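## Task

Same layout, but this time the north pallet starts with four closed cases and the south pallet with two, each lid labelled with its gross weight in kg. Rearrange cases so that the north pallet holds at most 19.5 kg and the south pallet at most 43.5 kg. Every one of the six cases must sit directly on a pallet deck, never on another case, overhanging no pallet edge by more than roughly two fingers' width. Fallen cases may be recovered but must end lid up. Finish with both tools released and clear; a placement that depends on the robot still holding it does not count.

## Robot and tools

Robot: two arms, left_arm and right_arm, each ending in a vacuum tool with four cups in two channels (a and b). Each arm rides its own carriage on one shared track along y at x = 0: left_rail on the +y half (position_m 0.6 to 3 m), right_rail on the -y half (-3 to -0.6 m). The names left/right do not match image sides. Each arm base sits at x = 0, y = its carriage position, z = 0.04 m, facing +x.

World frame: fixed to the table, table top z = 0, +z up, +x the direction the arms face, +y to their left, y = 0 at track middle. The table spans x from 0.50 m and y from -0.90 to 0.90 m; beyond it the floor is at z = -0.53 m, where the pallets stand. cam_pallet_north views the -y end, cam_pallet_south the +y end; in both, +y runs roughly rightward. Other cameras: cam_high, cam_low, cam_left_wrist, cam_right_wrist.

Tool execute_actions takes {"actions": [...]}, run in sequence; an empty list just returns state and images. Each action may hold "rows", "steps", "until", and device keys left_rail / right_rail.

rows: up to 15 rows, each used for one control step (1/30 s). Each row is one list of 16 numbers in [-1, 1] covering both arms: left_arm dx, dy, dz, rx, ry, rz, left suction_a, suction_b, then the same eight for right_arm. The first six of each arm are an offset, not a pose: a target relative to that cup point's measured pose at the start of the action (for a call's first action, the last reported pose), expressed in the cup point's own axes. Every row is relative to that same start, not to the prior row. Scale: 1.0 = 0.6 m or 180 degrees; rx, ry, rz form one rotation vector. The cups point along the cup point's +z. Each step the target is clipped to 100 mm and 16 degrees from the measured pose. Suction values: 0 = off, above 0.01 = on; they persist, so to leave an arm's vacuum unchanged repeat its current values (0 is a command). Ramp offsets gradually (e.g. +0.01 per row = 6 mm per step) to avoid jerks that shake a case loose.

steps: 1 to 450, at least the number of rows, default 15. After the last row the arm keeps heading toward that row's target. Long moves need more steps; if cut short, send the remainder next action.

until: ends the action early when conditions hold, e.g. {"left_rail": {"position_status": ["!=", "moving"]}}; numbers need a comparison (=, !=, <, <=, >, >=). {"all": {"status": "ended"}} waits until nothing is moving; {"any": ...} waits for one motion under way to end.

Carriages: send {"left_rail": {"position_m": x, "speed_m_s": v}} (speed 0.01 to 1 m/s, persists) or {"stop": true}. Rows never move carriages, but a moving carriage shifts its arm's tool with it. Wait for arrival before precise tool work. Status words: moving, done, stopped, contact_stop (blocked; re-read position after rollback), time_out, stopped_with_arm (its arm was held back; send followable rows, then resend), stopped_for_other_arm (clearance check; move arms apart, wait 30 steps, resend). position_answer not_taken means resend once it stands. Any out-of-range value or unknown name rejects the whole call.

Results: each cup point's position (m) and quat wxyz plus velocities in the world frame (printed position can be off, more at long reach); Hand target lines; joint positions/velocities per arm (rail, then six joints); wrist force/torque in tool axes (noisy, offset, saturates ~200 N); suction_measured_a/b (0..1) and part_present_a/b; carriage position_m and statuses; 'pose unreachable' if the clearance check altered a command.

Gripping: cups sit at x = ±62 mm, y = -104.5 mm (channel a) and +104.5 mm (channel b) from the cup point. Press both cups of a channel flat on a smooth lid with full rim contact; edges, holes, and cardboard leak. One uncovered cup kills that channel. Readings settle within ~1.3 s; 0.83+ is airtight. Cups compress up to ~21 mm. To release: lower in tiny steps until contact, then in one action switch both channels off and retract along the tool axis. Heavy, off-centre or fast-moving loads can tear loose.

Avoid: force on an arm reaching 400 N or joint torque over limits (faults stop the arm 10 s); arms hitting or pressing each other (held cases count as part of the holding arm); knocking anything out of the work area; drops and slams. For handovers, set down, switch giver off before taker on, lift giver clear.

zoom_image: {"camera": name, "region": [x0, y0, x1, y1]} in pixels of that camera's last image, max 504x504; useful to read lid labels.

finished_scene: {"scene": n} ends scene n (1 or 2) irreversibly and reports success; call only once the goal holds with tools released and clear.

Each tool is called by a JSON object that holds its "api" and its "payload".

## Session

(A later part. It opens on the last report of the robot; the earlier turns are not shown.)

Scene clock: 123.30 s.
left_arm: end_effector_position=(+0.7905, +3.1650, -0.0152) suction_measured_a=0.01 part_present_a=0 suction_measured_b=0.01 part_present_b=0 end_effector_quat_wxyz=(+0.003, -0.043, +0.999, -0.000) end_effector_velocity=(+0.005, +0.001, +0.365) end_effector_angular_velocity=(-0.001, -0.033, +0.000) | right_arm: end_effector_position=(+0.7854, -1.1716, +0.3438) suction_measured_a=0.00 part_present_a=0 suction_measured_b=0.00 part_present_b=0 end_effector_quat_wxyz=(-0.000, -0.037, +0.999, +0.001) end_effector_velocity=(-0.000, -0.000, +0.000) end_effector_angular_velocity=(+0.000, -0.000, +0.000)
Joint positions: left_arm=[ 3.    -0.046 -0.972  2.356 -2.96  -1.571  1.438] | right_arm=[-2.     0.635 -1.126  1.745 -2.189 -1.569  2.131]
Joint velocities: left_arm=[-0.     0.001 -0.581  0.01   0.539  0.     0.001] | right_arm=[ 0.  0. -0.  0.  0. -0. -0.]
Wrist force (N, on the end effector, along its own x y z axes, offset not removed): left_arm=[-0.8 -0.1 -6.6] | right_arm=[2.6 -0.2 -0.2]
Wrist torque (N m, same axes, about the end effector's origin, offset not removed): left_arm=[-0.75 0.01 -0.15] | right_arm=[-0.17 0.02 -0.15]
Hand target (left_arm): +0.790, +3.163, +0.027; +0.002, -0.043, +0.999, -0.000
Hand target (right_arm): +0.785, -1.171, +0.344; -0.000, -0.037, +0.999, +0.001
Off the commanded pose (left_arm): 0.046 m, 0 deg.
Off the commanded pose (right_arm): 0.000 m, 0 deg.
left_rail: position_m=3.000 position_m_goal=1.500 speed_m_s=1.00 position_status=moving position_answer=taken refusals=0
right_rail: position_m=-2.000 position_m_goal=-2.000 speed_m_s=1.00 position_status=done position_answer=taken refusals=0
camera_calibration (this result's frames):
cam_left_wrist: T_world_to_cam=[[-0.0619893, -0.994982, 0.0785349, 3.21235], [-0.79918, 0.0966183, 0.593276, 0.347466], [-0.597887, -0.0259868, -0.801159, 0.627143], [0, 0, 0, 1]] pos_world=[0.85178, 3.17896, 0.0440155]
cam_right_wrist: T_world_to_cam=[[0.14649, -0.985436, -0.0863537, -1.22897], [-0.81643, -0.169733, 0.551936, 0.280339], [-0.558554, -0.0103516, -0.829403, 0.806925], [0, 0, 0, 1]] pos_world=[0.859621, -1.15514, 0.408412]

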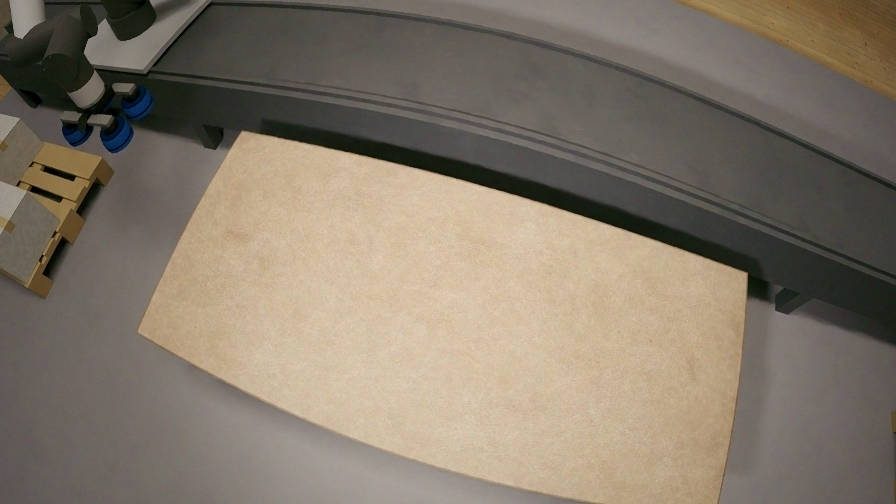

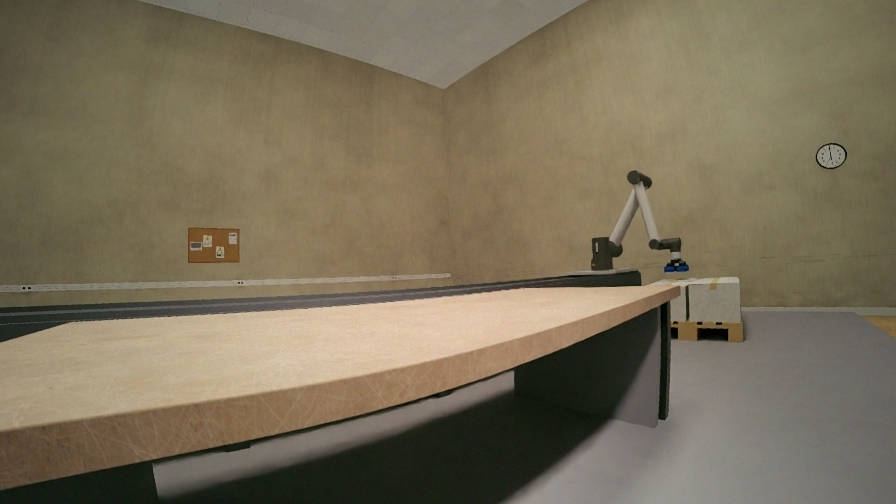

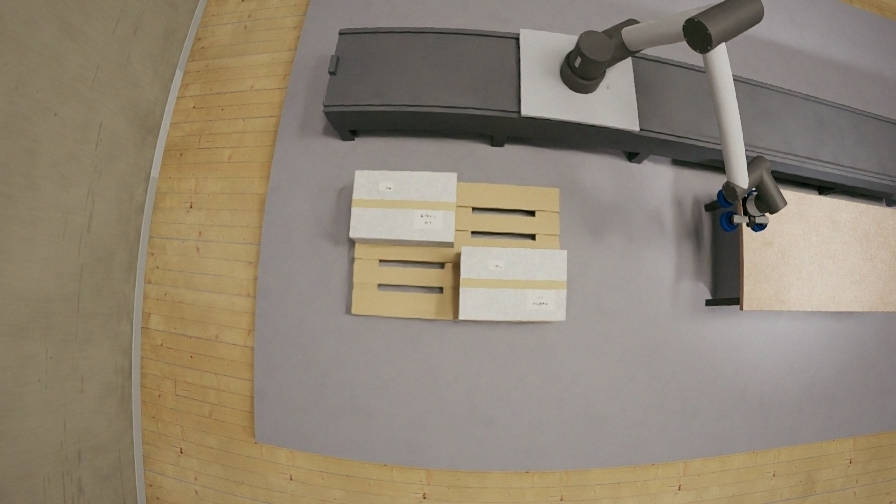

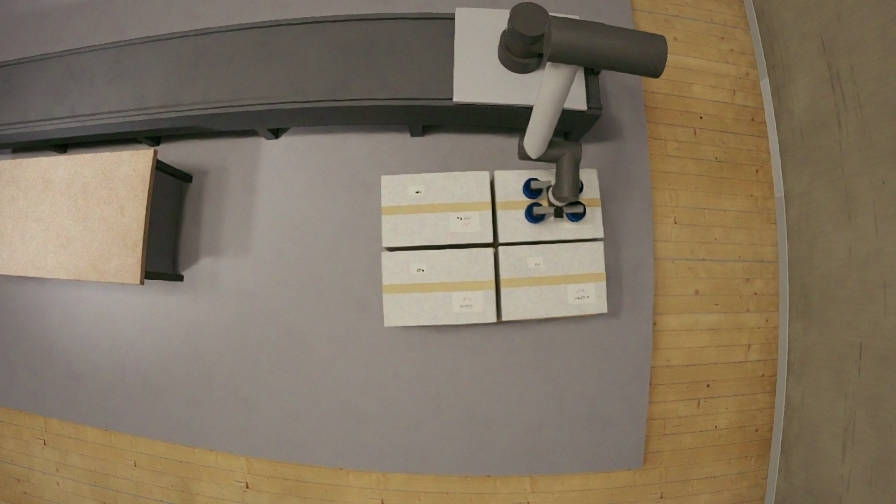

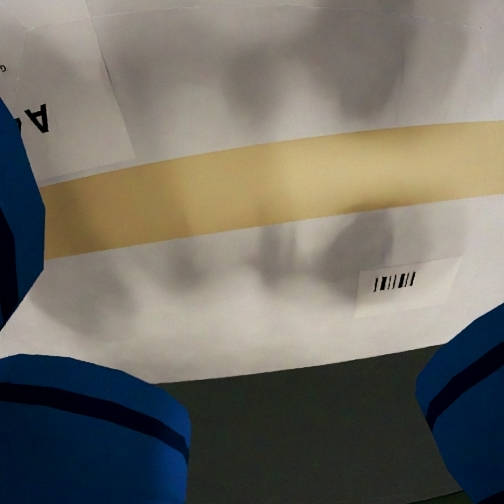

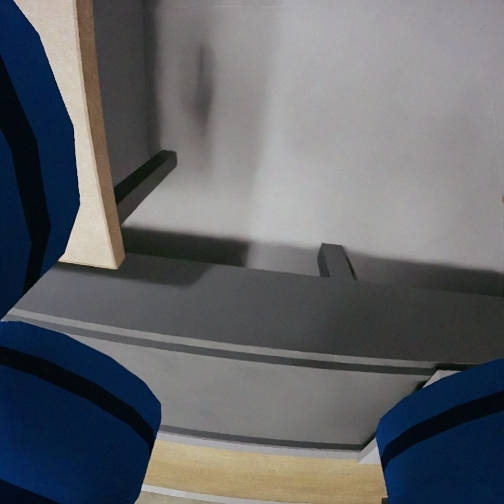

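{"api": "zoom_image", "payload": {"camera": "cam_pallet_north", "region": [330, 150, 600, 340]}}

Region (330, 150, 600, 340) of cam_pallet_north's 896x504 image, scaled by 1.867, with more detail than that image has; it fills the top 355 rows of this view, and the rest is white.

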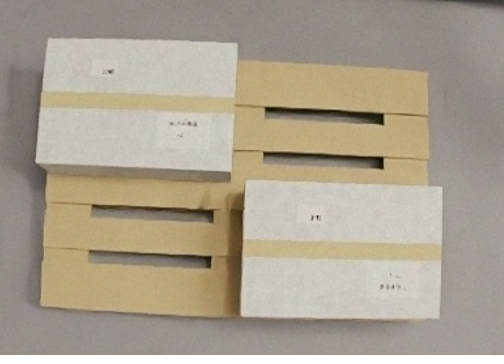

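{"api": "execute_actions", "payload": {"actions": []}}

Scene clock: 124.83 s.
left_arm: end_effector_position=(+0.7898, +1.8924, +0.0270) suction_measured_a=0.01 part_present_a=0 suction_measured_b=0.01 part_present_b=0 end_effector_quat_wxyz=(+0.002, -0.043, +0.999, -0.000) end_effector_velocity=(+0.001, -0.960, +0.000) end_effector_angular_velocity=(-0.001, -0.000, -0.001) | right_arm: end_effector_position=(+0.7854, -1.1716, +0.3438) suction_measured_a=0.00 part_present_a=0 suction_measured_b=0.00 part_present_b=0 end_effector_quat_wxyz=(-0.000, -0.037, +0.999, +0.001) end_effector_velocity=(+0.000, -0.000, -0.000) end_effector_angular_velocity=(-0.000, +0.000, -0.000)
Joint positions: left_arm=[ 1.727 -0.046 -1.04   2.355 -2.891 -1.571  1.438] | right_arm=[-2.     0.635 -1.126  1.745 -2.189 -1.569  2.131]
Joint velocities: left_arm=[-0.959 -0.001 -0.    -0.     0.    -0.001 -0.   ] | right_arm=[ 0. -0.  0. -0.  0. -0.  0.]
Wrist force (N, on the end effector, along its own x y z axes, offset not removed): left_arm=[0.4 2.2 2.6] | right_arm=[3.3 1.3 -0.9]
Wrist torque (N m, same axes, about the end effector's origin, offset not removed): left_arm=[-0.18 0.04 0.02] | right_arm=[0.07 -0.16 -0.13]
Hand target (left_arm): +0.790, +1.838, +0.027; +0.002, -0.043, +0.999, -0.000
Hand target (right_arm): +0.785, -1.171, +0.344; -0.000, -0.037, +0.999, +0.001
Off the commanded pose (left_arm): 0.004 m, 0 deg.
Off the commanded pose (right_arm): 0.000 m, 0 deg.
left_rail: position_m=1.727 position_m_goal=1.500 speed_m_s=1.00 position_status=moving position_answer=taken refusals=0
right_rail: position_m=-2.000 position_m_goal=-2.000 speed_m_s=1.00 position_status=done position_answer=taken refusals=0
camera_calibration (this result's frames):
cam_left_wrist: T_world_to_cam=[[-0.0619425, -0.994975, 0.0786689, 1.94271], [-0.798958, 0.0966705, 0.593566, 0.444507], [-0.598188, -0.0260861, -0.800931, 0.62793], [0, 0, 0, 1]] pos_world=[0.851099, 1.90636, 0.0862533]
cam_right_wrist: T_world_to_cam=[[0.146491, -0.985436, -0.0863536, -1.22897], [-0.81643, -0.169733, 0.551936, 0.280339], [-0.558554, -0.0103516, -0.829403, 0.806925], [0, 0, 0, 1]] pos_world=[0.859621, -1.15514, 0.408412]

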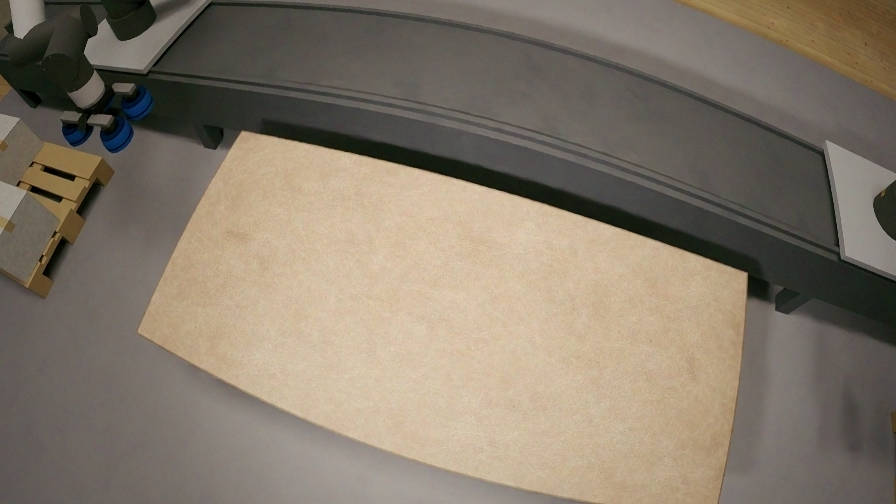

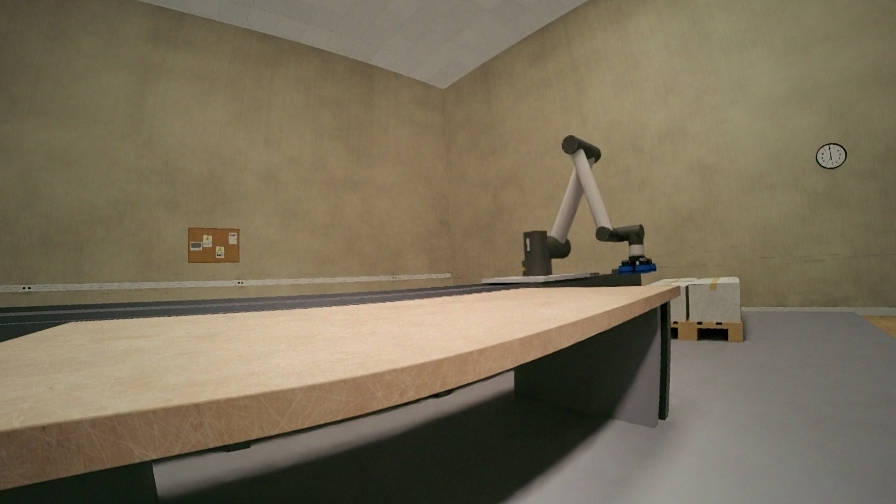

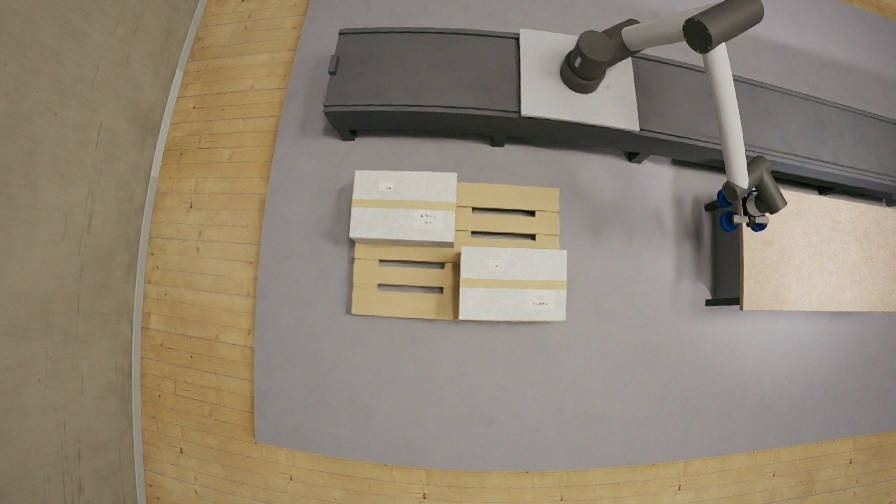

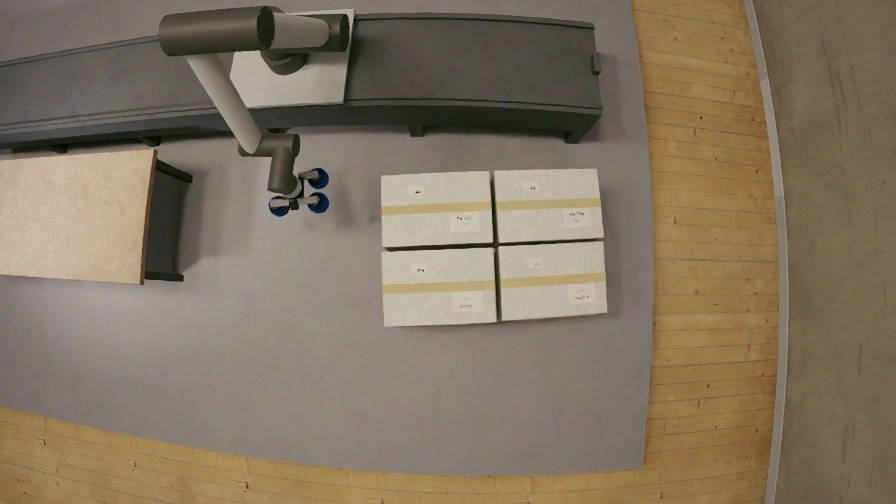

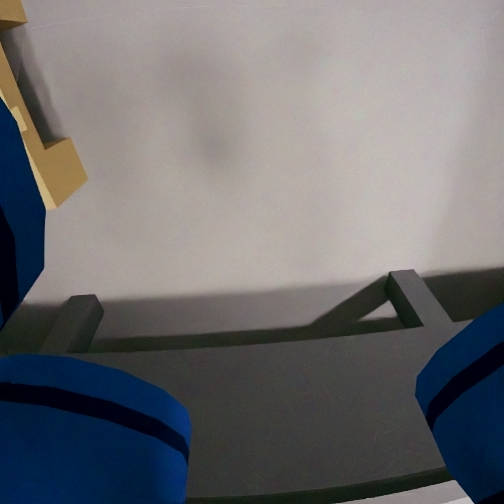

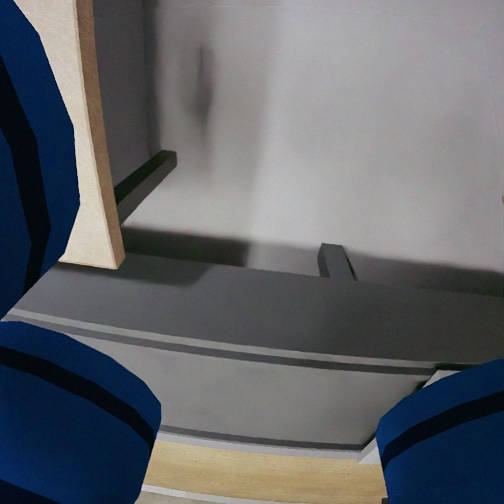

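{"api": "zoom_image", "payload": {"camera": "cam_pallet_south", "region": [370, 150, 640, 340]}}

Region (370, 150, 640, 340) of cam_pallet_south's 896x504 image, scaled by 1.867, with more detail than that image has; it fills the top 355 rows of this view, and the rest is white.

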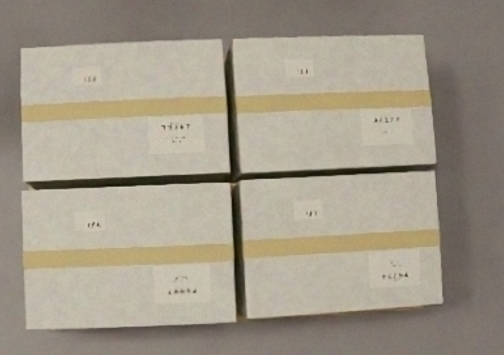

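{"api": "finished_scene", "payload": {"scene": 2}}

The scene is finished: the task was done.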